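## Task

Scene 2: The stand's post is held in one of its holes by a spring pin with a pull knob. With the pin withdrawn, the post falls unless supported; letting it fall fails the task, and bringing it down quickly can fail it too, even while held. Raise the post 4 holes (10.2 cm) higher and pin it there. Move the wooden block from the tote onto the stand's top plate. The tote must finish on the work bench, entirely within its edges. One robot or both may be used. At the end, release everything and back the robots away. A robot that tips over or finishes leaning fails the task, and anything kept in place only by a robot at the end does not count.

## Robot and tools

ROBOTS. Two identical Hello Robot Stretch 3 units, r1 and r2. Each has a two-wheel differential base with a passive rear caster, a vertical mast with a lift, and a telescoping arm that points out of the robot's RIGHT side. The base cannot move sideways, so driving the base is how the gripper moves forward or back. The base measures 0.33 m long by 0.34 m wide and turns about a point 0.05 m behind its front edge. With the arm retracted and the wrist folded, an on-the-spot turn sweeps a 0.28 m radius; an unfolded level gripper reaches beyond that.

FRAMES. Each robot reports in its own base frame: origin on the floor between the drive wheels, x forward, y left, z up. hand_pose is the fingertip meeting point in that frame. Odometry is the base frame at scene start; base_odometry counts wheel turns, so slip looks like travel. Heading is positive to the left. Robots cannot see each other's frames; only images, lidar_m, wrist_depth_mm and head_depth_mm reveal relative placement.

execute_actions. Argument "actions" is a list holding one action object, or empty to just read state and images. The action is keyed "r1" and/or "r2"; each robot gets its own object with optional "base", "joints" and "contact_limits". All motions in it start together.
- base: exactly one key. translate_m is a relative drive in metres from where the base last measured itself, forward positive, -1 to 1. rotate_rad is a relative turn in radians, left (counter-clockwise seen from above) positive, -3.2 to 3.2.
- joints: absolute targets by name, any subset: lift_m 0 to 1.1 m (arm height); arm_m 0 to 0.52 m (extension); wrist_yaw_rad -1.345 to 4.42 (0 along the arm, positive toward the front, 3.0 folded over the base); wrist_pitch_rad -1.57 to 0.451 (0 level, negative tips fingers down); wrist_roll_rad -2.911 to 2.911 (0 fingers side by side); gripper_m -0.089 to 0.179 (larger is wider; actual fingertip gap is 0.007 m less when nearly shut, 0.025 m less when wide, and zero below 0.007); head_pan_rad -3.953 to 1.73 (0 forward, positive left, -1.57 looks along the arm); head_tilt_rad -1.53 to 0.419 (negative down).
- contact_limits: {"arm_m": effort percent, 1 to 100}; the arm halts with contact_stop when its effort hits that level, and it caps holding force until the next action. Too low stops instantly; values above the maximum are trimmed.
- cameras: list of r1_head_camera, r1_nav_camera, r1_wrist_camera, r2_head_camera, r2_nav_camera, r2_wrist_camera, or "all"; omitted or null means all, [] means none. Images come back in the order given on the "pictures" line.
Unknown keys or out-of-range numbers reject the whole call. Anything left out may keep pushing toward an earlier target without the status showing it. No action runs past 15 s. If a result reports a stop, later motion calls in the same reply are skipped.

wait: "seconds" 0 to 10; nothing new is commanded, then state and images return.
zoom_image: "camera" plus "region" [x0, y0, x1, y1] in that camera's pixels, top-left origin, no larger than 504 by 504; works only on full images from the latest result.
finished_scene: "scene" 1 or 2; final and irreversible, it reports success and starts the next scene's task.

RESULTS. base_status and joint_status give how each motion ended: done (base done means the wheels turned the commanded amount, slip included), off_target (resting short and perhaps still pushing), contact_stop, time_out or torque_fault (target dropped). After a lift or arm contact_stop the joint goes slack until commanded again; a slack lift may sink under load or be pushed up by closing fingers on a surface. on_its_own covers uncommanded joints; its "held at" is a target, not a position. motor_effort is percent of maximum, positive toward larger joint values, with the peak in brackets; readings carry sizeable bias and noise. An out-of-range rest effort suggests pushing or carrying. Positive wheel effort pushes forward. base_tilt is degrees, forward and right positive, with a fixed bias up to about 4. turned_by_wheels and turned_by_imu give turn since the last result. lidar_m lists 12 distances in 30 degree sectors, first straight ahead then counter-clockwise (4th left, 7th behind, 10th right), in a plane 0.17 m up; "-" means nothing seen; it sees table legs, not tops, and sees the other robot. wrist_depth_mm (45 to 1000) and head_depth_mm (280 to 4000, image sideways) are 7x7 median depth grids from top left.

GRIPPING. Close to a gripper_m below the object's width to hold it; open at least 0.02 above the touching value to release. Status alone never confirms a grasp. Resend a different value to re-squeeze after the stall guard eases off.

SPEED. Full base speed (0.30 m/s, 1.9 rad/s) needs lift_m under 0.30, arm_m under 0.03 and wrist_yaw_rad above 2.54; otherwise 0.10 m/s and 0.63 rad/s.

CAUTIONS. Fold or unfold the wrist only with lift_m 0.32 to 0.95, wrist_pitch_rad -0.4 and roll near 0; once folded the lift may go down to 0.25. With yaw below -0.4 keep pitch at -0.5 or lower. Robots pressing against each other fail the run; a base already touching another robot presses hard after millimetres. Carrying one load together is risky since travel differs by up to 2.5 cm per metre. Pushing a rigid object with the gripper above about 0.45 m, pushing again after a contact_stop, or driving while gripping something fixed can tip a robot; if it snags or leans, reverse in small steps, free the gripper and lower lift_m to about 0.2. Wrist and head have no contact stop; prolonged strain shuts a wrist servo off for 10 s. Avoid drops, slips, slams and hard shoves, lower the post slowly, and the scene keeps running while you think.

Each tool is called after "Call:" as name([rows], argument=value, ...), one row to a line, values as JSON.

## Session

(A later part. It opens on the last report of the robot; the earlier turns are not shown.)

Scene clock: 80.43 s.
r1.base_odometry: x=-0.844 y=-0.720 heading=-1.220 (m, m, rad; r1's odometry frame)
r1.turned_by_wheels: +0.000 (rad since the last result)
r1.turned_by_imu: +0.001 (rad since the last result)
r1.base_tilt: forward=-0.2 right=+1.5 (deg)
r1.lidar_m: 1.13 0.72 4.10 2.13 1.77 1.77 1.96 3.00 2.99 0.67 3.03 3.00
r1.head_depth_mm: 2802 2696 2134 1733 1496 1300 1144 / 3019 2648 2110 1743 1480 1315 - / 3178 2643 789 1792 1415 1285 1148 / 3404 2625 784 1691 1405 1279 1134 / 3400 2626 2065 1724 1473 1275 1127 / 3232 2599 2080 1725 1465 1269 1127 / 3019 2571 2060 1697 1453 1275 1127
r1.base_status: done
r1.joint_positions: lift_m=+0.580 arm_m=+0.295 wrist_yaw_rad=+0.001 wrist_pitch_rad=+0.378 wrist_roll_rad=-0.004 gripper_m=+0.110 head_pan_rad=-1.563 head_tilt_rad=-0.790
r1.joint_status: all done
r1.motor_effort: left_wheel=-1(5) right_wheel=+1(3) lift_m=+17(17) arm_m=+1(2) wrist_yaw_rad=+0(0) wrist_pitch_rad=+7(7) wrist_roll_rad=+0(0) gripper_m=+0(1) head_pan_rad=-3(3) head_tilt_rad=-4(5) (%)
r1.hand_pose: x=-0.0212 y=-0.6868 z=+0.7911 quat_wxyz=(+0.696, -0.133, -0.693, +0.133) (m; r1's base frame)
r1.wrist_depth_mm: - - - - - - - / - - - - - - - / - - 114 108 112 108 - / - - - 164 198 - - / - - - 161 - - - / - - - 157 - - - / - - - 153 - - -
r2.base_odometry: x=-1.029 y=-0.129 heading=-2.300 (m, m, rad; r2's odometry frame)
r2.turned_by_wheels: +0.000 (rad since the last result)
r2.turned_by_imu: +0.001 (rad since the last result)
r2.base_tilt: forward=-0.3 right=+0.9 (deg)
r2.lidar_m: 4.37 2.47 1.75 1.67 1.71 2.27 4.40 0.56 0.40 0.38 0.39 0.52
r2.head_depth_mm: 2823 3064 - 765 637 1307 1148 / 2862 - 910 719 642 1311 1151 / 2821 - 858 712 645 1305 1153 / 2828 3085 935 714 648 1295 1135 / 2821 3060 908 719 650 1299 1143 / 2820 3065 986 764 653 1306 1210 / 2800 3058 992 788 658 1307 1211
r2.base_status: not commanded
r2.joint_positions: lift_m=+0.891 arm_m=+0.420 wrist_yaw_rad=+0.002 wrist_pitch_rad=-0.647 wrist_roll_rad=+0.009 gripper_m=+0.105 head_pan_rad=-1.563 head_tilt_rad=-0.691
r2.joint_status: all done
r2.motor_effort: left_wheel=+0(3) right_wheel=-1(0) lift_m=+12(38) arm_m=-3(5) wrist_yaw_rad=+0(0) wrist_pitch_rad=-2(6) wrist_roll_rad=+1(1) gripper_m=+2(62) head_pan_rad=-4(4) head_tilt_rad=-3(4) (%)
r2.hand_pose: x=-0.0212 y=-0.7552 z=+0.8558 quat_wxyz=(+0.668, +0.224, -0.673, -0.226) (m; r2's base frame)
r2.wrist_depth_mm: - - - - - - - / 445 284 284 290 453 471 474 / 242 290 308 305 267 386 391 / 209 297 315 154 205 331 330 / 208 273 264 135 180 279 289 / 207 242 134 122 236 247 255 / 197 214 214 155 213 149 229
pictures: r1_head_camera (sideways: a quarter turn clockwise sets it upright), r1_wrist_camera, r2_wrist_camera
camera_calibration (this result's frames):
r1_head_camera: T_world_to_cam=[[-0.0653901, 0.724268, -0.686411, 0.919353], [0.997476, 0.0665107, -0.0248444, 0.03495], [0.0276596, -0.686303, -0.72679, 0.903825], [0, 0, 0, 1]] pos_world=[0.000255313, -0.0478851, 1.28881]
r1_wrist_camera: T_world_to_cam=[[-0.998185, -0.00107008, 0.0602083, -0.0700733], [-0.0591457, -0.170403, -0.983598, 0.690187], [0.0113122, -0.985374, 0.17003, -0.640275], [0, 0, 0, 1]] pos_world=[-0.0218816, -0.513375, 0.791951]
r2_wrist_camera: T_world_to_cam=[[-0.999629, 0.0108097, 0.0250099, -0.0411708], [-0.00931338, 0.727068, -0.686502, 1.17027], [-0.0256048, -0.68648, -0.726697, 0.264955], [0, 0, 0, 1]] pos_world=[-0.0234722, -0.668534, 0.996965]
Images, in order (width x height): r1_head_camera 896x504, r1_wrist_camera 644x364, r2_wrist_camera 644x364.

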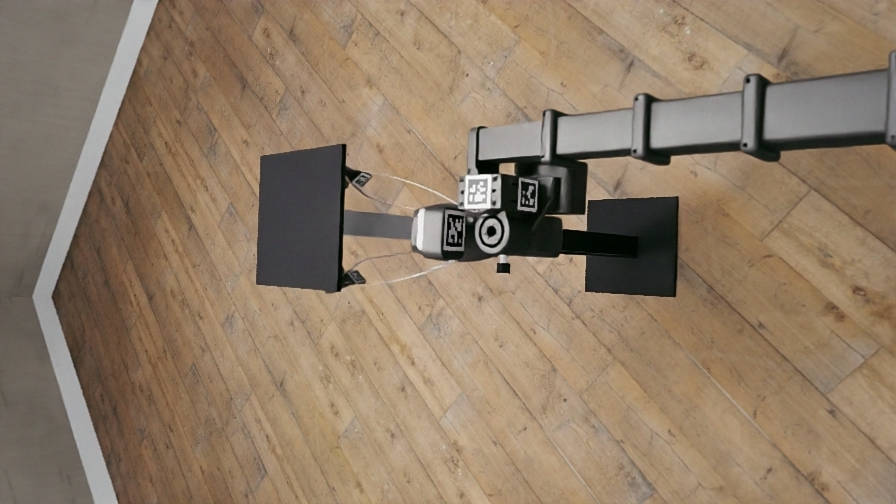

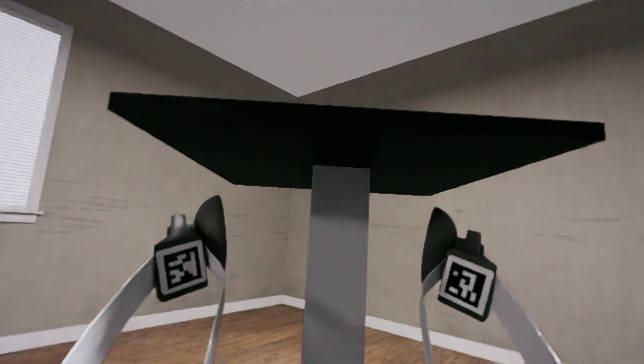

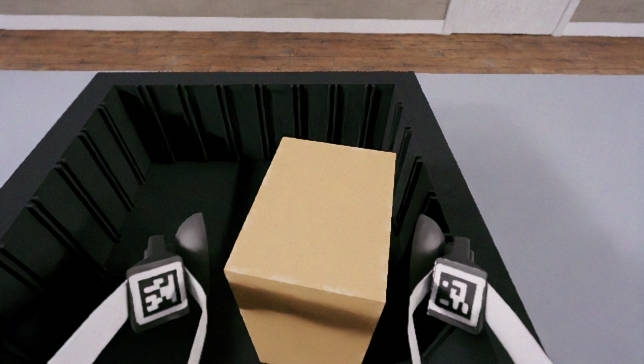

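Call:
execute_actions([
  {"r1":{"base":{"translate_m":-0.005},"joints":{"lift_m":0.592,"arm_m":0.3}},"r2":{"joints":{"gripper_m":0.005}}},
], cameras=[])

Call:
execute_actions([
  {"r2":{"joints":{"lift_m":1.04}}},
], cameras=["r2_wrist_camera"])

Call:
execute_actions([
  {"r1":{"joints":{"head_pan_rad":-0.9}},"r2":{"base":{"translate_m":1.0},"joints":{"arm_m":0.0,"head_pan_rad":-0.65,"head_tilt_rad":-0.6}}},
])

Scene clock: 91.77 s.
r1.base_odometry: x=-0.846 y=-0.715 heading=-1.220 (m, m, rad; r1's odometry frame)
r1.turned_by_wheels: +0.000 (rad since the last result)
r1.turned_by_imu: +0.001 (rad since the last result)
r1.base_tilt: forward=-0.1 right=+1.5 (deg)
r1.lidar_m: 1.14 0.73 4.09 2.13 1.77 1.76 1.96 3.00 2.97 0.67 3.02 3.01
r1.head_depth_mm: 2818 2705 2128 1747 1501 1297 1147 / 3038 2681 2106 1752 1482 - - / 3242 2657 802 1802 1415 1286 1136 / 3369 2628 783 1706 1395 1280 1133 / 3396 2594 2071 1724 1470 1276 1134 / 3196 2621 2064 1699 1468 1271 1132 / 3025 2584 2068 1709 1457 1267 1129
r1.base_status: done
r1.joint_positions: lift_m=+0.592 arm_m=+0.300 wrist_yaw_rad=+0.001 wrist_pitch_rad=+0.378 wrist_roll_rad=-0.004 gripper_m=+0.110 head_pan_rad=-1.563 head_tilt_rad=-0.790
r1.joint_status: all done
r1.motor_effort: left_wheel=-2(7) right_wheel=+1(2) lift_m=+23(25) arm_m=+1(3) wrist_yaw_rad=+0(0) wrist_pitch_rad=+8(8) wrist_roll_rad=+0(0) gripper_m=+0(0) head_pan_rad=-3(3) head_tilt_rad=-5(5) (%)
r1.hand_pose: x=-0.0212 y=-0.6918 z=+0.8027 quat_wxyz=(+0.696, -0.133, -0.693, +0.133) (m; r1's base frame)
r1.wrist_depth_mm: - - - - - - - / - - - - - - - / - 104 99 - - - - / - - 159 145 132 121 - / - - - 157 - - - / - - - 152 - - - / - - - 148 - - -
r2.base_odometry: x=-1.029 y=-0.129 heading=-2.300 (m, m, rad; r2's odometry frame)
r2.turned_by_wheels: +0.000 (rad since the last result)
r2.turned_by_imu: +0.000 (rad since the last result)
r2.base_tilt: forward=-0.2 right=+1.0 (deg)
r2.lidar_m: 4.38 2.47 1.75 1.67 1.71 2.27 4.39 0.56 0.40 0.38 0.39 0.52
r2.head_depth_mm: 2845 3085 - 766 638 1297 1147 / 2847 - 909 717 641 1312 1150 / 2820 - 857 713 644 1317 1155 / 2798 3074 932 713 648 1290 1138 / 2817 3082 907 717 651 1297 1144 / 2816 3076 982 763 654 1303 1214 / 2807 3053 993 791 656 1304 1212
r2.base_status: not commanded
r2.joint_positions: lift_m=+0.891 arm_m=+0.420 wrist_yaw_rad=+0.001 wrist_pitch_rad=-0.659 wrist_roll_rad=+0.009 gripper_m=+0.006 head_pan_rad=-1.563 head_tilt_rad=-0.691
r2.joint_status: all done
r2.motor_effort: left_wheel=-3(3) right_wheel=+1(1) lift_m=+15(15) arm_m=-3(3) wrist_yaw_rad=+0(1) wrist_pitch_rad=+4(6) wrist_roll_rad=+1(0) gripper_m=-27(100) head_pan_rad=-4(4) head_tilt_rad=-4(3) (%)
r2.hand_pose: x=-0.0214 y=-0.7530 z=+0.8534 quat_wxyz=(+0.666, +0.228, -0.672, -0.230) (m; r2's base frame)
r2.wrist_depth_mm: - - - - - - - / 428 278 284 288 418 452 462 / 236 294 311 300 256 378 380 / 211 292 301 149 209 324 326 / 210 265 131 130 183 273 281 / 208 242 127 121 - 160 251 / 207 216 209 161 212 141 225
pictures: none
No camera images: the call's "cameras" was empty. Leave "cameras" out to get every camera's image.

Scene clock: 93.97 s.
r1.base_odometry: x=-0.846 y=-0.715 heading=-1.220 (m, m, rad; r1's odometry frame)
r1.turned_by_wheels: +0.000 (rad since the last result)
r1.turned_by_imu: +0.000 (rad since the last result)
r1.base_tilt: forward=-0.2 right=+1.5 (deg)
r1.lidar_m: 1.14 0.72 4.10 2.14 1.77 1.76 1.96 2.99 2.98 0.67 3.03 3.01
r1.head_depth_mm: 2817 2682 2114 1752 1480 1295 1149 / 2989 2678 2113 1746 1498 - - / 3258 2676 802 1822 1415 1294 1137 / 3378 2642 783 1704 1409 1281 1132 / 3389 2631 2095 1733 1463 1281 1133 / 3191 2598 2082 1702 1461 1268 1130 / 3078 2586 2041 1700 1445 1266 1121
r1.base_status: not commanded
r1.joint_positions: lift_m=+0.592 arm_m=+0.300 wrist_yaw_rad=+0.001 wrist_pitch_rad=+0.378 wrist_roll_rad=-0.004 gripper_m=+0.110 head_pan_rad=-1.563 head_tilt_rad=-0.790
r1.joint_status: not commanded
r1.motor_effort: left_wheel=-1(2) right_wheel=+1(1) lift_m=+22(23) arm_m=+2(1) wrist_yaw_rad=+0(1) wrist_pitch_rad=+7(8) wrist_roll_rad=+0(0) gripper_m=+0(0) head_pan_rad=-3(3) head_tilt_rad=-5(5) (%)
r1.hand_pose: x=-0.0212 y=-0.6918 z=+0.8027 quat_wxyz=(+0.696, -0.133, -0.693, +0.133) (m; r1's base frame)
r1.wrist_depth_mm: - - - - - - - / - - - - - - - / - 104 99 - - - - / - - 159 146 132 121 - / - - - 157 - - - / - - - 152 - - - / - - - 148 - - -
r2.base_odometry: x=-1.029 y=-0.129 heading=-2.300 (m, m, rad; r2's odometry frame)
r2.turned_by_wheels: +0.000 (rad since the last result)
r2.turned_by_imu: +0.000 (rad since the last result)
r2.base_tilt: forward=-0.3 right=+1.0 (deg)
r2.lidar_m: 4.37 2.47 1.75 1.67 1.71 2.27 4.40 0.56 0.40 0.38 0.39 0.52
r2.head_depth_mm: 2863 3040 952 765 638 1302 1151 / 2960 3062 928 718 642 1311 1150 / - 721 900 711 645 1314 1154 / 2857 2943 962 712 648 1297 1140 / 2799 3062 906 717 651 1296 1139 / 2819 3067 986 762 654 1297 1208 / 2797 3072 992 791 656 1303 1212
r2.base_status: not commanded
r2.joint_positions: lift_m=+1.039 arm_m=+0.420 wrist_yaw_rad=+0.001 wrist_pitch_rad=-0.682 wrist_roll_rad=+0.009 gripper_m=+0.015 head_pan_rad=-1.563 head_tilt_rad=-0.691
r2.joint_status: all done
r2.on_its_own: gripper_m is held at +0.014, not at your +0.005, by its stall guard, which is still easing
r2.motor_effort: left_wheel=-2(3) right_wheel=+0(1) lift_m=+47(50) arm_m=-3(3) wrist_yaw_rad=+0(0) wrist_pitch_rad=+16(18) wrist_roll_rad=+1(1) gripper_m=-22(27) head_pan_rad=-4(4) head_tilt_rad=-3(4) (%)
r2.hand_pose: x=-0.0214 y=-0.7489 z=+0.9977 quat_wxyz=(+0.664, +0.236, -0.669, -0.238) (m; r2's base frame)
r2.wrist_depth_mm: - - - - - - - / - - - - - - - / - - - - - - - / 499 484 397 152 495 511 510 / 432 398 134 129 442 451 452 / 391 311 129 121 - 398 405 / 350 329 339 153 319 363 363
pictures: r2_wrist_camera
camera_calibration (this result's frames):
r2_wrist_camera: T_world_to_cam=[[-0.999617, 0.0108789, 0.0254391, -0.0453502], [-0.00863203, 0.750932, -0.660323, 1.25485], [-0.0262866, -0.66029, -0.750551, 0.41573], [0, 0, 0, 1]] pos_world=[-0.0235728, -0.667313, 1.14179]
Images, in order (width x height): r2_wrist_camera 644x364.

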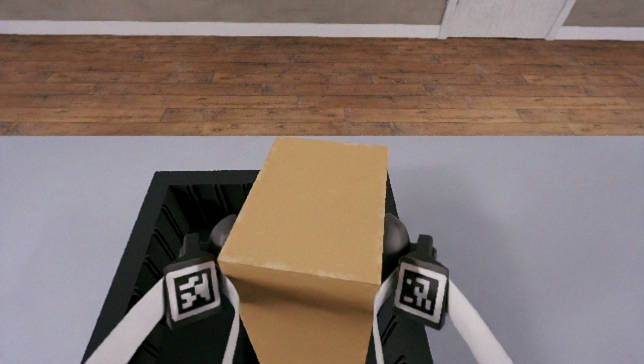

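Scene clock: 105.03 s.
r1.base_odometry: x=-0.846 y=-0.715 heading=-1.220 (m, m, rad; r1's odometry frame)
r1.turned_by_wheels: +0.000 (rad since the last result)
r1.turned_by_imu: +0.002 (rad since the last result)
r1.base_tilt: forward=-0.1 right=+1.4 (deg)
r1.lidar_m: 1.14 0.73 4.11 2.14 1.77 1.76 1.96 3.00 2.98 0.67 3.03 1.32
r1.head_depth_mm: 2860 2701 2130 1768 1481 1260 1142 / 2810 2695 2111 1737 1478 1287 1143 / 2770 2645 2083 1732 1478 1291 1135 / 2672 2619 2089 1729 1474 1284 1134 / 2687 2620 2072 1710 1474 1264 1127 / 2672 2600 2081 1710 1471 1278 1130 / 2583 2550 2052 1676 1459 1269 1121
r1.base_status: not commanded
r1.joint_positions: lift_m=+0.592 arm_m=+0.300 wrist_yaw_rad=+0.001 wrist_pitch_rad=+0.378 wrist_roll_rad=-0.004 gripper_m=+0.110 head_pan_rad=-0.907 head_tilt_rad=-0.790
r1.joint_status: all done
r1.motor_effort: left_wheel=-1(1) right_wheel=+0(1) lift_m=+23(23) arm_m=+1(1) wrist_yaw_rad=+0(0) wrist_pitch_rad=+8(8) wrist_roll_rad=+0(0) gripper_m=+0(0) head_pan_rad=+2(28) head_tilt_rad=-5(5) (%)
r1.hand_pose: x=-0.0212 y=-0.6918 z=+0.8027 quat_wxyz=(+0.696, -0.133, -0.693, +0.133) (m; r1's base frame)
r1.wrist_depth_mm: - - - - - - - / - - - - - - - / - 104 99 - - - - / - - 160 146 132 121 - / - - - 157 - - - / - - - 152 - - - / - - - 148 - - -
r2.base_odometry: x=-1.695 y=-0.875 heading=-2.300 (m, m, rad; r2's odometry frame)
r2.turned_by_wheels: +0.000 (rad since the last result)
r2.turned_by_imu: -0.001 (rad since the last result)
r2.base_tilt: forward=-0.2 right=+1.0 (deg)
r2.lidar_m: 3.38 2.54 1.80 1.71 1.76 2.33 1.59 0.50 0.43 1.01 1.32 1.26
r2.head_depth_mm: 3276 3437 2635 2102 1702 1432 1232 / 3567 3748 2544 2113 1708 1429 1231 / 3959 - 2685 2048 1711 1443 1236 / 3912 - 2817 2141 1729 1444 1240 / 3673 3905 2850 2147 1724 1451 1249 / 3393 3636 2846 2161 1729 1458 1251 / 3205 3466 2881 2162 1751 1463 1258
r2.base_status: done
r2.joint_positions: lift_m=+1.039 arm_m=+0.001 wrist_yaw_rad=+0.001 wrist_pitch_rad=-0.683 wrist_roll_rad=+0.009 gripper_m=+0.024 head_pan_rad=-0.657 head_tilt_rad=-0.606
r2.joint_status: all done
joint sent to its limit — the command would take r2.arm_m past its lower limit, so that joint was sent only as far as its limit.
r2.on_its_own: gripper_m is held at +0.023, not at your +0.005, by its stall guard, which is not easing now
r2.motor_effort: left_wheel=-2(3) right_wheel=+0(5) lift_m=+47(47) arm_m=-4(0) wrist_yaw_rad=+0(0) wrist_pitch_rad=+16(16) wrist_roll_rad=+1(0) gripper_m=-19(22) head_pan_rad=+4(51) head_tilt_rad=+4(13) (%)
r2.hand_pose: x=-0.0214 y=-0.3299 z=+0.9976 quat_wxyz=(+0.663, +0.236, -0.669, -0.238) (m; r2's base frame)
r2.wrist_depth_mm: - - - - - - - / - - - - 761 723 734 / - - - - 883 604 598 / - - - 153 - 517 517 / - - 134 130 - 454 457 / - - 129 121 - 410 406 / - - - 153 - 371 364
pictures: r1_head_camera (sideways: a quarter turn clockwise sets it upright), r1_nav_camera (sideways: a quarter turn counterclockwise sets it upright), r1_wrist_camera, r2_head_camera (sideways: a quarter turn clockwise sets it upright), r2_nav_camera (sideways: a quarter turn counterclockwise sets it upright), r2_wrist_camera
camera_calibration (this result's frames):
r1_head_camera: T_world_to_cam=[[-0.493505, 0.534158, -0.686388, 0.921935], [0.749987, 0.660986, -0.0248426, 0.0364573], [0.440423, -0.527042, -0.726811, 0.901335], [0, 0, 0, 1]] pos_world=[0.0306684, -0.0415151, 1.28881]
r1_nav_camera: T_world_to_cam=[[0.454448, -0.519587, 0.723537, -0.904321], [-0.760833, -0.648838, 0.0119294, 0.051075], [0.46326, -0.555913, -0.690182, 0.850903], [0, 0, 0, 1]] pos_world=[0.0556369, 0.0362937, 1.24098]
r1_wrist_camera: T_world_to_cam=[[-0.998185, -0.00106938, 0.0602084, -0.0707774], [-0.0591459, -0.170412, -0.983596, 0.700747], [0.011312, -0.985372, 0.170039, -0.647181], [0, 0, 0, 1]] pos_world=[-0.0218816, -0.518375, 0.80356]
r2_head_camera: T_world_to_cam=[[-0.462375, 0.375557, -0.803223, 1.06872], [0.582077, 0.811913, 0.0445472, -0.0559748], [0.668877, -0.44694, -0.594011, 0.726773], [0, 0, 0, 1]] pos_world=[0.0406078, -0.0310929, 1.29262]
r2_nav_camera: T_world_to_cam=[[0.484774, -0.305518, 0.819544, -1.02946], [-0.616299, -0.784194, 0.0722106, -0.0327225], [0.62062, -0.54009, -0.568448, 0.696909], [0, 0, 0, 1]] pos_world=[0.0463737, 0.0362133, 1.24221]
r2_wrist_camera: T_world_to_cam=[[-0.999617, 0.0108627, 0.0254467, -0.0499185], [-0.0086324, 0.751355, -0.659841, 0.939795], [-0.0262872, -0.659808, -0.750974, 0.692883], [0, 0, 0, 1]] pos_world=[-0.0235728, -0.248407, 1.14172]
Images, in order (width x height): r1_head_camera 896x504, r1_nav_camera 672x504, r1_wrist_camera 644x364, r2_head_camera 896x504, r2_nav_camera 672x504, r2_wrist_camera 644x364.

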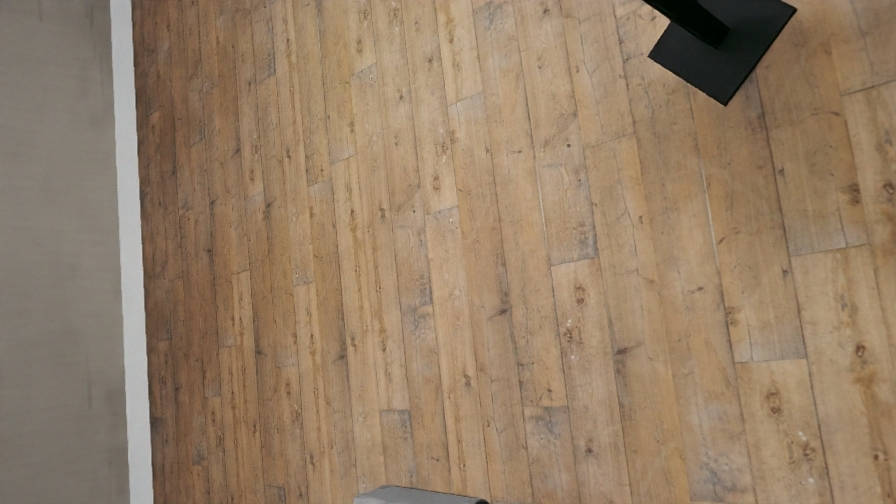

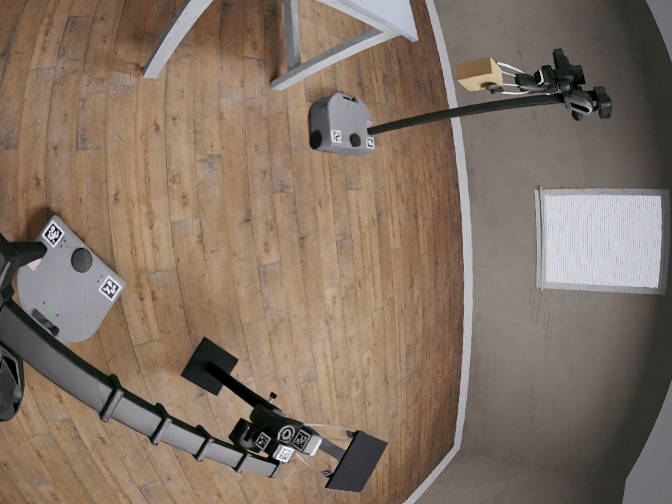

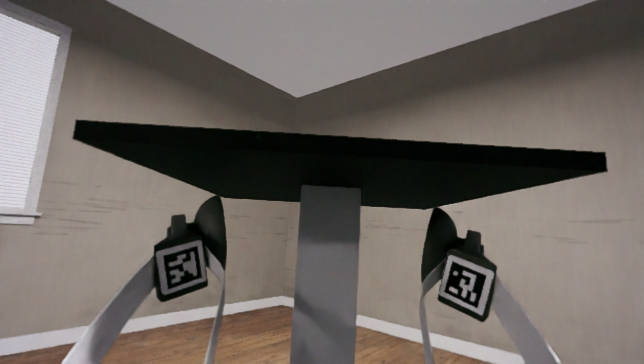

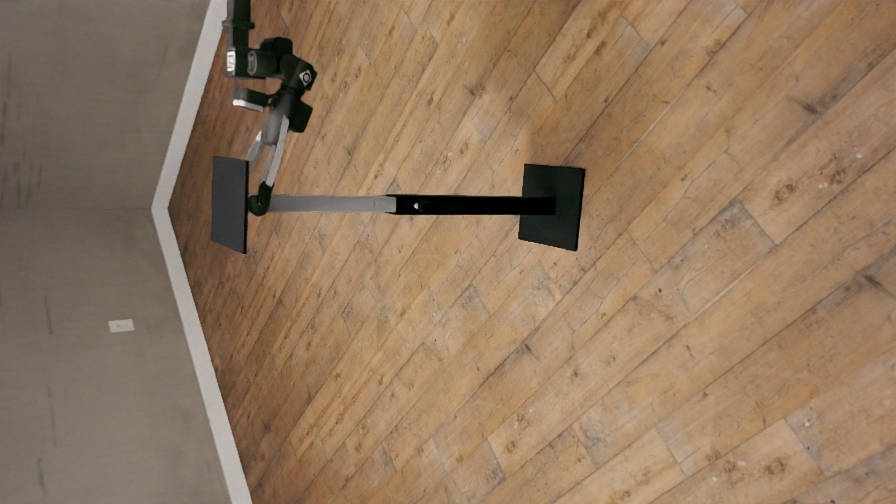

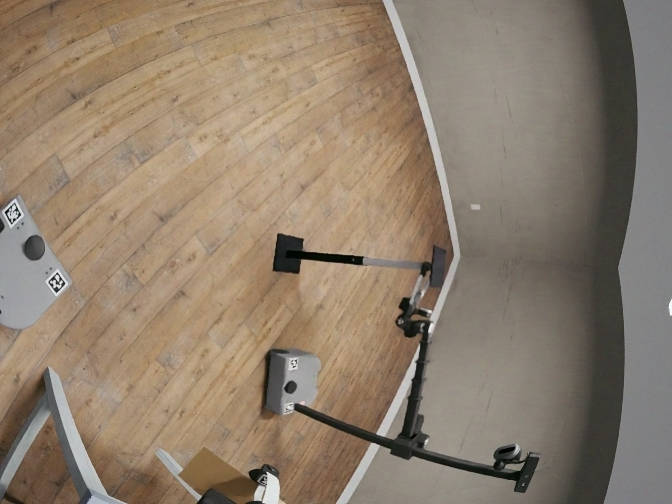

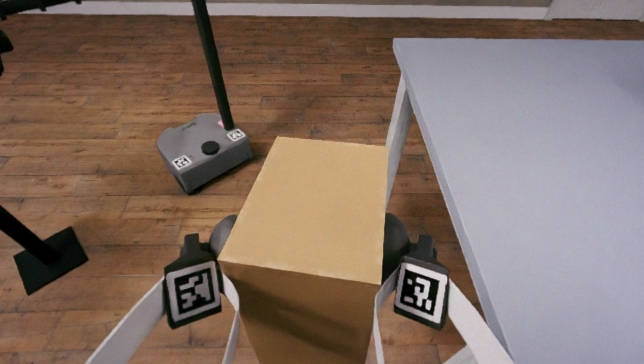

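Call:
execute_actions([
  {"r2":{"base":{"rotate_rad":-0.55}}},
], cameras=[])

Call:
execute_actions([
  {"r2":{"base":{"translate_m":0.57}}},
], cameras=[])

Call:
execute_actions([
  {"r1":{"joints":{"head_pan_rad":-1.4}},"r2":{"base":{"rotate_rad":1.385},"joints":{"head_pan_rad":-1.57,"head_tilt_rad":-0.7}}},
], cameras=["r2_wrist_camera"])

Call:
execute_actions([
  {"r2":{"joints":{"arm_m":0.35,"lift_m":1.0}}},
], cameras=["r2_wrist_camera","r2_head_camera","r1_head_camera"])

Scene clock: 121.43 s.
r1.base_odometry: x=-0.846 y=-0.715 heading=-1.220 (m, m, rad; r1's odometry frame)
r1.turned_by_wheels: +0.000 (rad since the last result)
r1.turned_by_imu: +0.001 (rad since the last result)
r1.base_tilt: forward=-0.2 right=+1.5 (deg)
r1.lidar_m: 1.14 0.73 4.10 2.14 1.77 1.76 1.96 2.99 2.98 0.67 3.03 1.32
r1.head_depth_mm: 2843 2721 2123 1756 1492 1257 1143 / 2795 2664 2114 1739 1489 1295 1137 / 2785 2657 2106 1735 1474 1289 1134 / 2751 2636 2094 1724 1474 1281 1135 / 2660 2622 2069 1736 1462 1274 1132 / 2633 2610 2054 1701 1453 1275 1131 / 2595 2562 2060 1660 1455 1271 1128
r1.base_status: not commanded
r1.joint_positions: lift_m=+0.592 arm_m=+0.300 wrist_yaw_rad=+0.001 wrist_pitch_rad=+0.378 wrist_roll_rad=-0.004 gripper_m=+0.110 head_pan_rad=-0.907 head_tilt_rad=-0.790
r1.joint_status: not commanded
r1.motor_effort: left_wheel=-1(2) right_wheel=+0(0) lift_m=+22(23) arm_m=+1(1) wrist_yaw_rad=+0(0) wrist_pitch_rad=+8(8) wrist_roll_rad=+0(0) gripper_m=+0(0) head_pan_rad=+3(2) head_tilt_rad=-6(5) (%)
r1.hand_pose: x=-0.0212 y=-0.6918 z=+0.8027 quat_wxyz=(+0.696, -0.133, -0.693, +0.133) (m; r1's base frame)
r1.wrist_depth_mm: - - - - - - - / - - - - - - - / - 104 99 - - - - / - - 159 146 132 121 - / - - - 156 - - - / - - - 151 - - - / - - - 148 - - -
r2.base_odometry: x=-1.695 y=-0.875 heading=-2.850 (m, m, rad; r2's odometry frame)
r2.turned_by_wheels: -0.550 (rad since the last result)
r2.turned_by_imu: -0.539 (rad since the last result)
r2.base_tilt: forward=-0.3 right=+1.0 (deg)
r2.lidar_m: 1.26 3.37 2.60 1.81 1.71 1.75 2.29 1.74 0.51 0.43 1.01 1.32
r2.head_depth_mm: 2642 2922 2747 2093 1697 1425 1231 / 2737 3046 2773 2103 1709 1428 1234 / 2731 1438 2575 1785 1722 1440 1238 / 2927 3108 2808 1860 1726 1445 1244 / 3001 3311 2837 2153 1730 1446 1246 / 3112 3434 2849 2157 1737 1456 1254 / 3229 3567 2514 2174 1738 1461 1257
r2.base_status: done
r2.joint_positions: lift_m=+1.039 arm_m=+0.001 wrist_yaw_rad=+0.001 wrist_pitch_rad=-0.683 wrist_roll_rad=+0.009 gripper_m=+0.024 head_pan_rad=-0.657 head_tilt_rad=-0.606
r2.joint_status: not commanded
r2.on_its_own: gripper_m is held at +0.023, not at your +0.005, by its stall guard, which is not easing now
r2.motor_effort: left_wheel=+2(8) right_wheel=-2(6) lift_m=+47(47) arm_m=-3(3) wrist_yaw_rad=-1(0) wrist_pitch_rad=+16(16) wrist_roll_rad=+1(1) gripper_m=-19(18) head_pan_rad=+3(4) head_tilt_rad=+3(3) (%)
r2.hand_pose: x=-0.0214 y=-0.3299 z=+0.9976 quat_wxyz=(+0.663, +0.236, -0.669, -0.238) (m; r2's base frame)
r2.wrist_depth_mm: - - 859 859 857 776 823 / - - 702 701 719 721 736 / - - 612 590 592 602 626 / - - - 152 502 533 - / - - 134 130 458 - - / - - 129 121 - - - / - - - 153 - - -
pictures: none
No camera images: the call's "cameras" was empty. Leave "cameras" out to get every camera's image.

Scene clock: 128.20 s.
r1.base_odometry: x=-0.846 y=-0.715 heading=-1.220 (m, m, rad; r1's odometry frame)
r1.turned_by_wheels: +0.000 (rad since the last result)
r1.turned_by_imu: +0.001 (rad since the last result)
r1.base_tilt: forward=-0.2 right=+1.5 (deg)
r1.lidar_m: 1.14 0.73 4.07 2.14 1.77 1.76 1.96 2.99 2.98 0.67 0.95 0.95
r1.head_depth_mm: 2873 2706 2128 1751 1488 1268 1147 / 2832 2678 2099 1741 1478 1302 1141 / 2748 2621 2113 1728 1479 1289 1141 / 2718 2673 2082 1680 1473 1289 1130 / 2573 2447 1965 1489 1409 1288 1134 / 2634 2601 2055 1497 1427 1276 1125 / 633 692 2061 1705 1446 1262 1126
r1.base_status: not commanded
r1.joint_positions: lift_m=+0.592 arm_m=+0.300 wrist_yaw_rad=+0.001 wrist_pitch_rad=+0.378 wrist_roll_rad=-0.004 gripper_m=+0.110 head_pan_rad=-0.907 head_tilt_rad=-0.790
r1.joint_status: not commanded
r1.motor_effort: left_wheel=-2(1) right_wheel=+0(0) lift_m=+23(22) arm_m=+1(1) wrist_yaw_rad=+0(0) wrist_pitch_rad=+7(8) wrist_roll_rad=+0(1) gripper_m=+0(1) head_pan_rad=+2(2) head_tilt_rad=-5(5) (%)
r1.hand_pose: x=-0.0212 y=-0.6918 z=+0.8027 quat_wxyz=(+0.696, -0.133, -0.693, +0.133) (m; r1's base frame)
r1.wrist_depth_mm: - - - - - - - / - - - - - - - / - 104 99 - - - - / - - 160 146 132 121 - / - - - 156 - - - / - - - 152 - - - / - - - 148 - - -
r2.base_odometry: x=-2.241 y=-1.039 heading=-2.850 (m, m, rad; r2's odometry frame)
r2.turned_by_wheels: +0.000 (rad since the last result)
r2.turned_by_imu: +0.000 (rad since the last result)
r2.base_tilt: forward=-0.3 right=+1.0 (deg)
r2.lidar_m: 0.70 2.90 2.97 2.15 2.03 2.07 2.71 0.75 1.00 1.00 0.95 0.70
r2.head_depth_mm: 2360 2601 1152 2094 1490 1361 1229 / 2440 2704 2529 2120 1498 1371 1237 / 2506 2781 2778 2125 1716 1441 1239 / 2584 2877 2844 929 1723 1447 1242 / 2685 2998 2840 876 1725 1447 1242 / 2796 3125 2866 871 1728 1378 1236 / 2876 3279 2884 791 1698 1462 1254
r2.base_status: done
r2.joint_positions: lift_m=+1.039 arm_m=+0.001 wrist_yaw_rad=+0.001 wrist_pitch_rad=-0.683 wrist_roll_rad=+0.009 gripper_m=+0.024 head_pan_rad=-0.657 head_tilt_rad=-0.606
r2.joint_status: not commanded
r2.on_its_own: gripper_m is held at +0.023, not at your +0.005, by its stall guard, which is not easing now
r2.motor_effort: left_wheel=+2(9) right_wheel=-2(1) lift_m=+47(47) arm_m=-3(3) wrist_yaw_rad=-1(0) wrist_pitch_rad=+16(16) wrist_roll_rad=+0(1) gripper_m=-19(19) head_pan_rad=+4(4) head_tilt_rad=+3(3) (%)
r2.hand_pose: x=-0.0214 y=-0.3299 z=+0.9976 quat_wxyz=(+0.663, +0.236, -0.669, -0.238) (m; r2's base frame)
r2.wrist_depth_mm: 704 - - - - 882 884 / - - - - 812 726 734 / - - - - - 644 614 / - - - 152 - - 549 / - - 135 130 - - - / - - 129 121 - - - / - - - 153 - - 714
pictures: none
No camera images: the call's "cameras" was empty. Leave "cameras" out to get every camera's image.

Scene clock: 131.33 s.
r1.base_odometry: x=-0.846 y=-0.715 heading=-1.220 (m, m, rad; r1's odometry frame)
r1.turned_by_wheels: +0.000 (rad since the last result)
r1.turned_by_imu: +0.000 (rad since the last result)
r1.base_tilt: forward=-0.2 right=+1.5 (deg)
r1.lidar_m: 1.14 0.73 4.05 2.14 1.77 1.76 1.96 3.00 2.97 0.67 0.96 0.96
r1.head_depth_mm: 3097 2701 2048 1752 1486 1298 1146 / 3333 2666 771 1808 1408 1290 1142 / 3468 2687 1895 1737 1424 1285 1139 / 3285 2594 2075 1735 1475 1283 1137 / 3126 2614 2062 1715 1472 1280 1139 / 2939 2500 2060 1706 1458 1274 1134 / 2603 708 2046 1692 1330 1264 1127
r1.base_status: not commanded
r1.joint_positions: lift_m=+0.592 arm_m=+0.300 wrist_yaw_rad=+0.001 wrist_pitch_rad=+0.378 wrist_roll_rad=-0.004 gripper_m=+0.110 head_pan_rad=-1.393 head_tilt_rad=-0.790
r1.joint_status: all done
r1.motor_effort: left_wheel=-1(2) right_wheel=+1(1) lift_m=+23(22) arm_m=+2(1) wrist_yaw_rad=+0(1) wrist_pitch_rad=+8(7) wrist_roll_rad=+0(0) gripper_m=+0(0) head_pan_rad=-3(25) head_tilt_rad=-5(5) (%)
r1.hand_pose: x=-0.0212 y=-0.6918 z=+0.8027 quat_wxyz=(+0.696, -0.133, -0.693, +0.133) (m; r1's base frame)
r1.wrist_depth_mm: - - - - - - - / - - - - - - - / - 104 99 - - - - / - - 159 146 132 121 - / - - - 156 - - - / - - - 152 - - - / - - - 148 - - -
r2.base_odometry: x=-2.241 y=-1.039 heading=-1.465 (m, m, rad; r2's odometry frame)
r2.turned_by_wheels: +1.385 (rad since the last result)
r2.turned_by_imu: +1.359 (rad since the last result)
r2.base_tilt: forward=-0.3 right=+0.9 (deg)
r2.lidar_m: 2.36 2.02 2.03 2.34 4.08 0.75 1.00 0.95 2.75 0.70 2.91 2.90
r2.head_depth_mm: 2827 - - - - - 1186 / 3054 - - - - - 1173 / 3363 - - - - 1300 1191 / 3579 3234 2422 1913 1562 1363 1202 / 3400 3255 2430 1931 1607 1379 1201 / 3113 3242 2451 1941 1612 1377 1210 / 2897 3064 2454 1958 1625 1389 1209
r2.base_status: done
r2.joint_positions: lift_m=+1.039 arm_m=+0.001 wrist_yaw_rad=+0.001 wrist_pitch_rad=-0.683 wrist_roll_rad=+0.009 gripper_m=+0.024 head_pan_rad=-1.563 head_tilt_rad=-0.691
r2.joint_status: all done
r2.on_its_own: gripper_m is held at +0.023, not at your +0.005, by its stall guard, which is not easing now
r2.motor_effort: left_wheel=-2(8) right_wheel=+1(5) lift_m=+47(47) arm_m=-3(3) wrist_yaw_rad=-1(0) wrist_pitch_rad=+16(16) wrist_roll_rad=+1(1) gripper_m=-19(18) head_pan_rad=-4(50) head_tilt_rad=-4(13) (%)
r2.hand_pose: x=-0.0214 y=-0.3299 z=+0.9976 quat_wxyz=(+0.663, +0.236, -0.669, -0.238) (m; r2's base frame)
r2.wrist_depth_mm: - - - - - - - / - - - 583 - - - / - - - 514 590 - - / - - - 152 - - - / - - 135 130 - - - / - - 129 121 - - - / - - - 153 - - -
pictures: r2_wrist_camera
camera_calibration (this result's frames):
r2_wrist_camera: T_world_to_cam=[[-0.999617, 0.0108622, 0.0254473, -0.0499193], [-0.00863306, 0.751355, -0.659841, 0.939791], [-0.0262873, -0.659809, -0.750974, 0.692887], [0, 0, 0, 1]] pos_world=[-0.0235728, -0.248402, 1.14172]
Images, in order (width x height): r2_wrist_camera 644x364.

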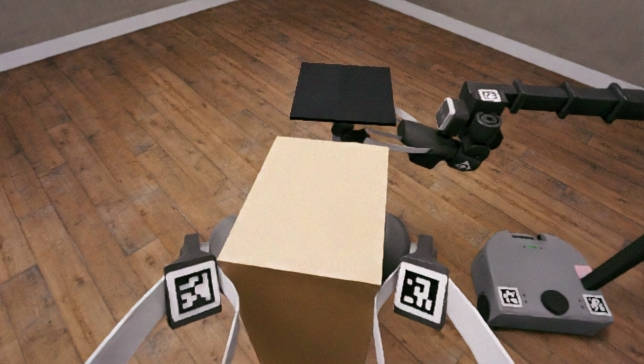

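Scene clock: 135.10 s.
r1.base_odometry: x=-0.846 y=-0.715 heading=-1.220 (m, m, rad; r1's odometry frame)
r1.turned_by_wheels: +0.000 (rad since the last result)
r1.turned_by_imu: +0.001 (rad since the last result)
r1.base_tilt: forward=-0.2 right=+1.5 (deg)
r1.lidar_m: 1.14 0.73 4.08 2.14 1.76 1.76 1.96 3.00 2.98 0.67 0.96 0.96
r1.head_depth_mm: 3166 2668 2057 1759 1498 1291 1147 / 3338 711 766 1798 1416 1287 1143 / 3482 710 1356 1734 1408 1286 1141 / 610 2632 2088 1714 1467 1275 1136 / 624 2662 2074 1734 1465 1282 1130 / 2967 2568 2079 1706 1458 1275 1130 / 2775 2590 2056 1703 1321 1267 1127
r1.base_status: not commanded
r1.joint_positions: lift_m=+0.592 arm_m=+0.300 wrist_yaw_rad=+0.001 wrist_pitch_rad=+0.378 wrist_roll_rad=-0.004 gripper_m=+0.110 head_pan_rad=-1.393 head_tilt_rad=-0.790
r1.joint_status: not commanded
r1.motor_effort: left_wheel=-1(2) right_wheel=+0(1) lift_m=+23(23) arm_m=+1(1) wrist_yaw_rad=+0(0) wrist_pitch_rad=+7(7) wrist_roll_rad=+0(0) gripper_m=+0(0) head_pan_rad=-3(3) head_tilt_rad=-5(5) (%)
r1.hand_pose: x=-0.0212 y=-0.6918 z=+0.8027 quat_wxyz=(+0.696, -0.133, -0.693, +0.133) (m; r1's base frame)
r1.wrist_depth_mm: - - 192 192 - - - / - - 184 190 - - - / - 104 99 179 - - - / - - 159 145 132 121 - / - - - 157 - - - / - - - 152 - - - / - - - 148 - - -
r2.base_odometry: x=-2.241 y=-1.039 heading=-1.465 (m, m, rad; r2's odometry frame)
r2.turned_by_wheels: +0.000 (rad since the last result)
r2.turned_by_imu: +0.000 (rad since the last result)
r2.base_tilt: forward=-0.3 right=+1.0 (deg)
r2.lidar_m: 2.34 2.03 2.02 2.34 4.07 0.75 1.00 0.95 2.75 0.70 2.91 2.91
r2.head_depth_mm: - 2981 2361 1748 1581 1354 1187 / - 2962 2226 1846 1579 1358 1192 / - - 754 1857 1516 1326 1198 / 3580 3403 2202 1936 1602 1369 1199 / 3386 3263 2430 1941 1614 1374 1203 / 3116 3238 2441 1952 1616 1382 1209 / 2903 3061 2466 1966 1624 1385 1216
r2.base_status: not commanded
r2.joint_positions: lift_m=+1.001 arm_m=+0.350 wrist_yaw_rad=+0.001 wrist_pitch_rad=-0.684 wrist_roll_rad=+0.009 gripper_m=+0.024 head_pan_rad=-1.563 head_tilt_rad=-0.691
r2.joint_status: all done
r2.on_its_own: gripper_m is held at +0.023, not at your +0.005, by its stall guard, which is not easing now
r2.motor_effort: left_wheel=-2(3) right_wheel=+1(1) lift_m=+18(40) arm_m=+2(0) wrist_yaw_rad=+0(0) wrist_pitch_rad=+17(17) wrist_roll_rad=+1(1) gripper_m=-19(19) head_pan_rad=-4(4) head_tilt_rad=-4(3) (%)
r2.hand_pose: x=-0.0214 y=-0.6780 z=+0.9587 quat_wxyz=(+0.663, +0.236, -0.669, -0.238) (m; r2's base frame)
r2.wrist_depth_mm: - - - - - - - / - - - - - - - / - - - - - - - / - - - 152 - - - / - - 134 129 326 - 353 / - - 129 121 - - 306 / - - - 153 250 327 292
pictures: r1_head_camera (sideways: a quarter turn clockwise sets it upright), r2_head_camera (sideways: a quarter turn clockwise sets it upright), r2_wrist_camera
camera_calibration (this result's frames):
r1_head_camera: T_world_to_cam=[[-0.187149, 0.702743, -0.686388, 0.920066], [0.97179, 0.234535, -0.0248426, 0.0351043], [0.143524, -0.671674, -0.726811, 0.903147], [0, 0, 0, 1]] pos_world=[0.00845206, -0.0481827, 1.28881]
r2_head_camera: T_world_to_cam=[[0.00982675, 0.661942, -0.74949, 0.995795], [0.998123, 0.0388165, 0.047369, -0.0621812], [0.0604481, -0.748549, -0.660319, 0.816739], [0, 0, 0, 1]] pos_world=[0.00290871, -0.0453759, 1.28859]
r2_wrist_camera: T_world_to_cam=[[-0.999617, 0.0108398, 0.0254579, -0.0451744], [-0.00863285, 0.75196, -0.659152, 1.17546], [-0.0262884, -0.659119, -0.751579, 0.435045], [0, 0, 0, 1]] pos_world=[-0.0235729, -0.596664, 1.10293]
Images, in order (width x height): r1_head_camera 896x504, r2_head_camera 896x504, r2_wrist_camera 644x364.

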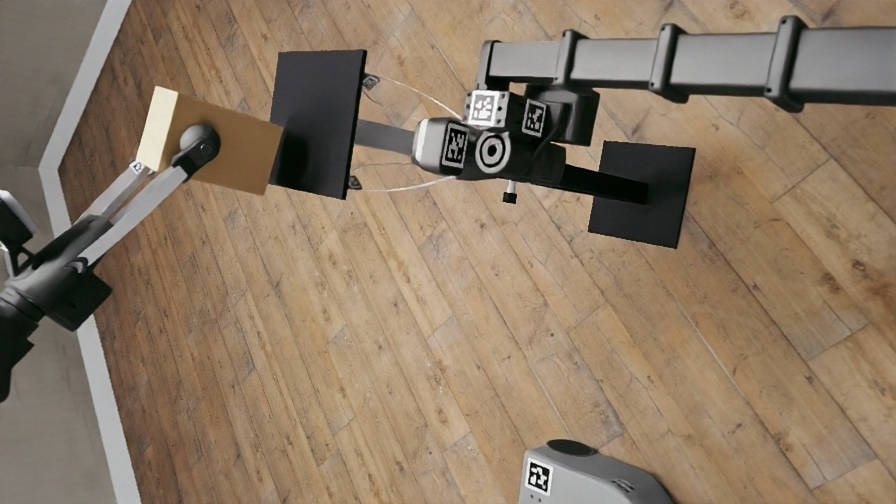

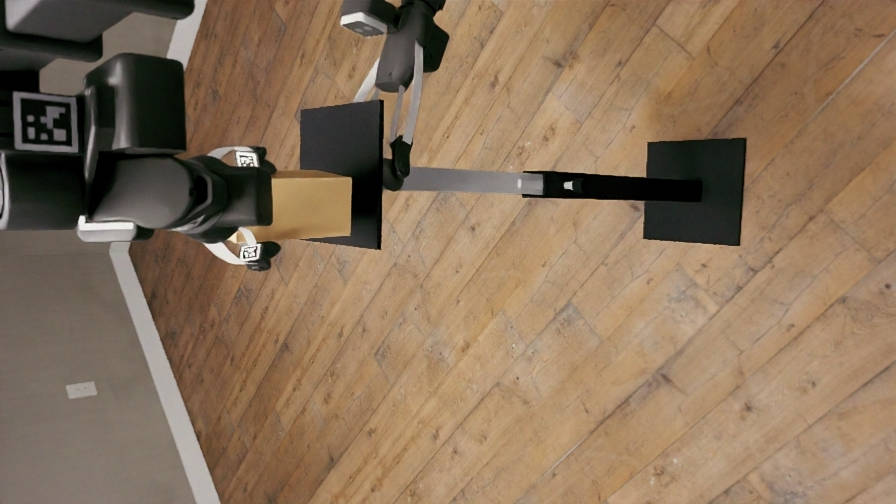

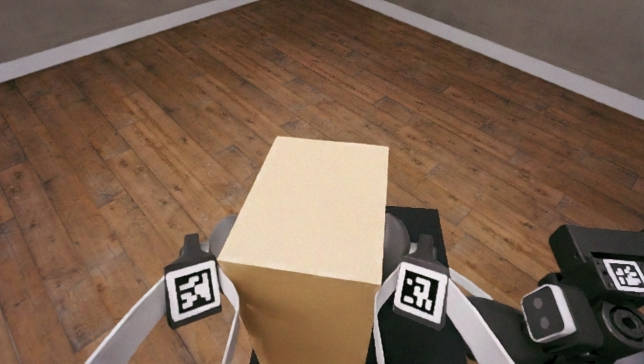

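Gap about 3–4 cm.

Call:
execute_actions([
  {"r2":{"base":{"translate_m":-0.036},"joints":{"arm_m":0.39,"lift_m":0.985}}},
], cameras=[])

Call:
execute_actions([
  {"r2":{"joints":{"lift_m":0.962}}},
], cameras=["r2_head_camera","r1_head_camera"])

Scene clock: 142.90 s.
r1.base_odometry: x=-0.846 y=-0.715 heading=-1.220 (m, m, rad; r1's odometry frame)
r1.turned_by_wheels: +0.000 (rad since the last result)
r1.turned_by_imu: +0.001 (rad since the last result)
r1.base_tilt: forward=-0.2 right=+1.6 (deg)
r1.lidar_m: 1.14 0.73 4.10 2.14 1.77 1.75 1.96 2.99 2.98 0.67 0.94 0.93
r1.head_depth_mm: 3057 2692 2069 1751 1492 1296 1146 / 3255 662 717 1795 1422 1289 1144 / 612 2404 1374 1735 1416 1293 1142 / 585 2647 2090 1731 1457 1283 1142 / 3094 2598 2070 1714 1466 1276 1134 / 3013 2616 2039 1709 1465 1280 1128 / 2774 2571 2040 1693 1334 1262 1122
r1.base_status: not commanded
r1.joint_positions: lift_m=+0.592 arm_m=+0.300 wrist_yaw_rad=+0.001 wrist_pitch_rad=+0.378 wrist_roll_rad=-0.004 gripper_m=+0.110 head_pan_rad=-1.393 head_tilt_rad=-0.790
r1.joint_status: not commanded
r1.motor_effort: left_wheel=-1(1) right_wheel=+1(1) lift_m=+23(23) arm_m=+1(1) wrist_yaw_rad=-1(1) wrist_pitch_rad=+8(8) wrist_roll_rad=+0(0) gripper_m=+0(1) head_pan_rad=-3(3) head_tilt_rad=-5(5) (%)
r1.hand_pose: x=-0.0212 y=-0.6918 z=+0.8027 quat_wxyz=(+0.696, -0.133, -0.693, +0.133) (m; r1's base frame)
r1.wrist_depth_mm: - - - 155 155 - - / - - - 149 - - - / - 104 99 145 145 - - / - - 160 146 132 121 - / - - - 156 - - - / - - - 152 - - - / - - - 148 - - -
r2.base_odometry: x=-2.245 y=-1.003 heading=-1.465 (m, m, rad; r2's odometry frame)
r2.turned_by_wheels: +0.000 (rad since the last result)
r2.turned_by_imu: +0.000 (rad since the last result)
r2.base_tilt: forward=-0.3 right=+1.0 (deg)
r2.lidar_m: 2.37 2.05 2.04 2.37 0.72 0.72 0.95 0.93 2.72 0.70 2.94 2.93
r2.head_depth_mm: - 2974 2349 881 1578 1353 1187 / - 2954 2377 1800 1582 1360 1190 / - - 754 1766 1558 1340 1193 / 3590 3305 798 1925 1599 1363 1200 / 3389 3238 2434 1941 1603 1376 1202 / 3126 3259 2431 1939 1614 1382 1209 / 2931 3070 2457 1962 1625 1390 1211
r2.base_status: done
r2.joint_positions: lift_m=+0.986 arm_m=+0.390 wrist_yaw_rad=+0.001 wrist_pitch_rad=-0.684 wrist_roll_rad=+0.009 gripper_m=+0.024 head_pan_rad=-1.563 head_tilt_rad=-0.691
r2.joint_status: all done
r2.on_its_own: gripper_m is held at +0.023, not at your +0.005, by its stall guard, which is not easing now
r2.motor_effort: left_wheel=-2(7) right_wheel=+0(1) lift_m=+17(19) arm_m=+1(2) wrist_yaw_rad=+0(1) wrist_pitch_rad=+17(17) wrist_roll_rad=+1(1) gripper_m=-19(18) head_pan_rad=-3(4) head_tilt_rad=-4(5) (%)
r2.hand_pose: x=-0.0214 y=-0.7180 z=+0.9437 quat_wxyz=(+0.663, +0.236, -0.669, -0.238) (m; r2's base frame)
r2.wrist_depth_mm: - - - - - - - / - - - - - - - / - - - - - - - / - - - 152 - - - / - - 134 131 - - - / - - 129 121 - - 303 / - - 233 153 245 292 264
pictures: none
No camera images: the call's "cameras" was empty. Leave "cameras" out to get every camera's image.

Scene clock: 143.87 s.
r1.base_odometry: x=-0.846 y=-0.715 heading=-1.220 (m, m, rad; r1's odometry frame)
r1.turned_by_wheels: +0.000 (rad since the last result)
r1.turned_by_imu: +0.000 (rad since the last result)
r1.base_tilt: forward=-0.1 right=+1.5 (deg)
r1.lidar_m: 1.14 0.73 4.09 2.14 1.77 1.76 1.96 3.00 2.98 0.67 0.93 0.93
r1.head_depth_mm: 3099 2717 2050 1757 1508 1305 1141 / 3349 2604 714 1794 1417 1288 1140 / 3236 2351 1920 1731 1424 1283 1138 / 599 2438 2086 1718 1466 1289 1140 / 531 2625 2064 1716 1468 1281 1130 / 2990 2599 2065 1722 1456 1274 1133 / 2797 2559 2069 1706 1337 1257 1122
r1.base_status: not commanded
r1.joint_positions: lift_m=+0.592 arm_m=+0.300 wrist_yaw_rad=+0.001 wrist_pitch_rad=+0.378 wrist_roll_rad=-0.004 gripper_m=+0.110 head_pan_rad=-1.393 head_tilt_rad=-0.790
r1.joint_status: not commanded
r1.motor_effort: left_wheel=-1(1) right_wheel=+1(0) lift_m=+22(22) arm_m=+1(1) wrist_yaw_rad=-1(0) wrist_pitch_rad=+8(7) wrist_roll_rad=+1(1) gripper_m=+0(0) head_pan_rad=-3(3) head_tilt_rad=-5(6) (%)
r1.hand_pose: x=-0.0212 y=-0.6918 z=+0.8027 quat_wxyz=(+0.696, -0.133, -0.693, +0.133) (m; r1's base frame)
r1.wrist_depth_mm: - - - 157 156 - - / - - - 153 152 - - / - 104 99 147 146 - - / - - 160 145 132 121 - / - - - 157 - - - / - - - 152 - - - / - - - 148 - - -
r2.base_odometry: x=-2.245 y=-1.003 heading=-1.465 (m, m, rad; r2's odometry frame)
r2.turned_by_wheels: +0.000 (rad since the last result)
r2.turned_by_imu: +0.000 (rad since the last result)
r2.base_tilt: forward=-0.2 right=+1.0 (deg)
r2.lidar_m: 2.38 2.05 2.05 2.36 0.72 0.72 0.96 0.92 2.73 0.70 2.94 2.93
r2.head_depth_mm: 2692 2997 2294 1747 1585 1351 1188 / - 2866 2386 1796 1585 1355 1192 / 3266 - 777 1757 1553 1336 1197 / 3584 3229 783 1911 1596 1362 1204 / 3403 3265 2416 1933 1616 1374 1205 / 3157 3257 2443 1944 1623 1383 1205 / 2904 3077 2443 1950 1623 1387 1216
r2.base_status: not commanded
r2.joint_positions: lift_m=+0.963 arm_m=+0.390 wrist_yaw_rad=+0.001 wrist_pitch_rad=-0.663 wrist_roll_rad=+0.009 gripper_m=+0.024 head_pan_rad=-1.563 head_tilt_rad=-0.691
r2.joint_status: all done
r2.on_its_own: gripper_m is held at +0.023, not at your +0.005, by its stall guard, which is not easing now
r2.motor_effort: left_wheel=-2(2) right_wheel=+0(1) lift_m=+13(16) arm_m=+1(2) wrist_yaw_rad=-1(1) wrist_pitch_rad=+6(17) wrist_roll_rad=+1(1) gripper_m=-19(19) head_pan_rad=-3(5) head_tilt_rad=-4(3) (%)
r2.hand_pose: x=-0.0214 y=-0.7218 z=+0.9248 quat_wxyz=(+0.666, +0.229, -0.671, -0.231) (m; r2's base frame)
r2.wrist_depth_mm: - - - - - - - / - - - - - - - / - - - - - - - / - - - 150 - - - / - - 133 129 - - - / - - 129 120 - - 284 / - - 214 154 224 341 245
pictures: r1_head_camera (sideways: a quarter turn clockwise sets it upright), r2_head_camera (sideways: a quarter turn clockwise sets it upright)
camera_calibration (this result's frames):
r1_head_camera: T_world_to_cam=[[-0.187146, 0.702744, -0.686388, 0.920066], [0.971791, 0.234531, -0.0248426, 0.0351043], [0.143521, -0.671675, -0.726811, 0.903147], [0, 0, 0, 1]] pos_world=[0.00845185, -0.0481827, 1.28881]
r2_head_camera: T_world_to_cam=[[0.00982746, 0.661942, -0.74949, 0.995795], [0.998123, 0.0388154, 0.047369, -0.0621812], [0.0604473, -0.748549, -0.660319, 0.816739], [0, 0, 0, 1]] pos_world=[0.00290866, -0.0453759, 1.28859]
Images, in order (width x height): r1_head_camera 896x504, r2_head_camera 896x504.

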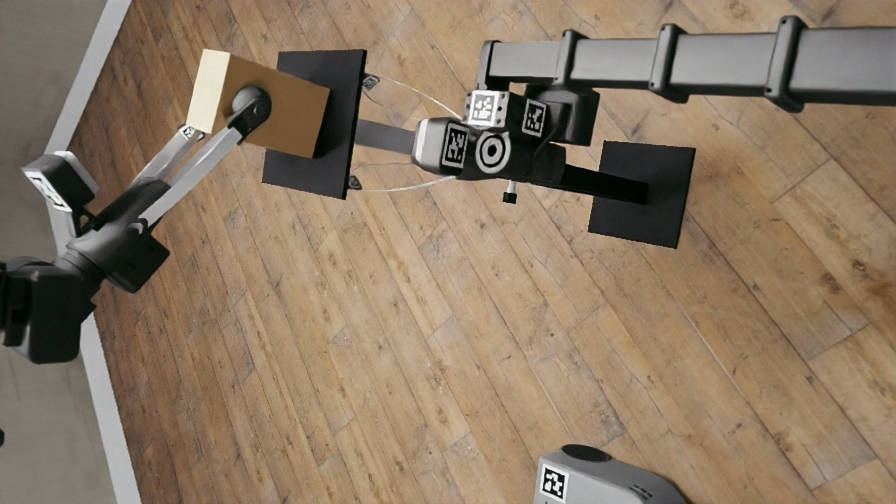

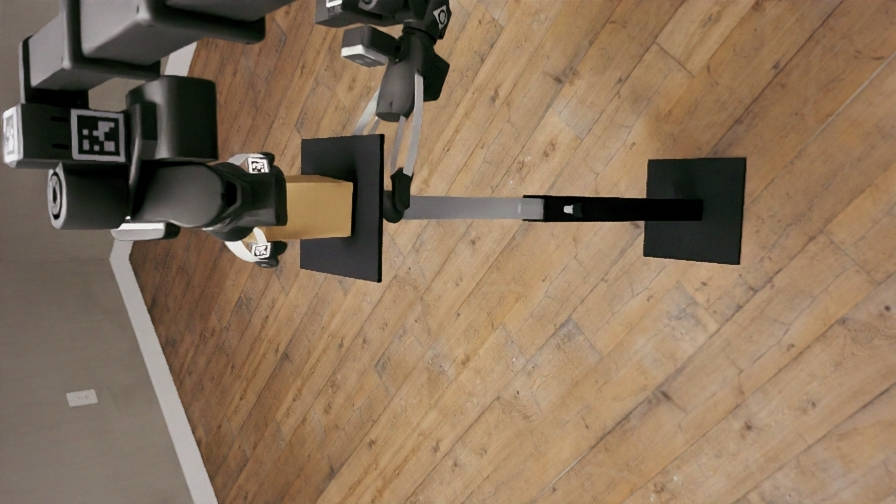

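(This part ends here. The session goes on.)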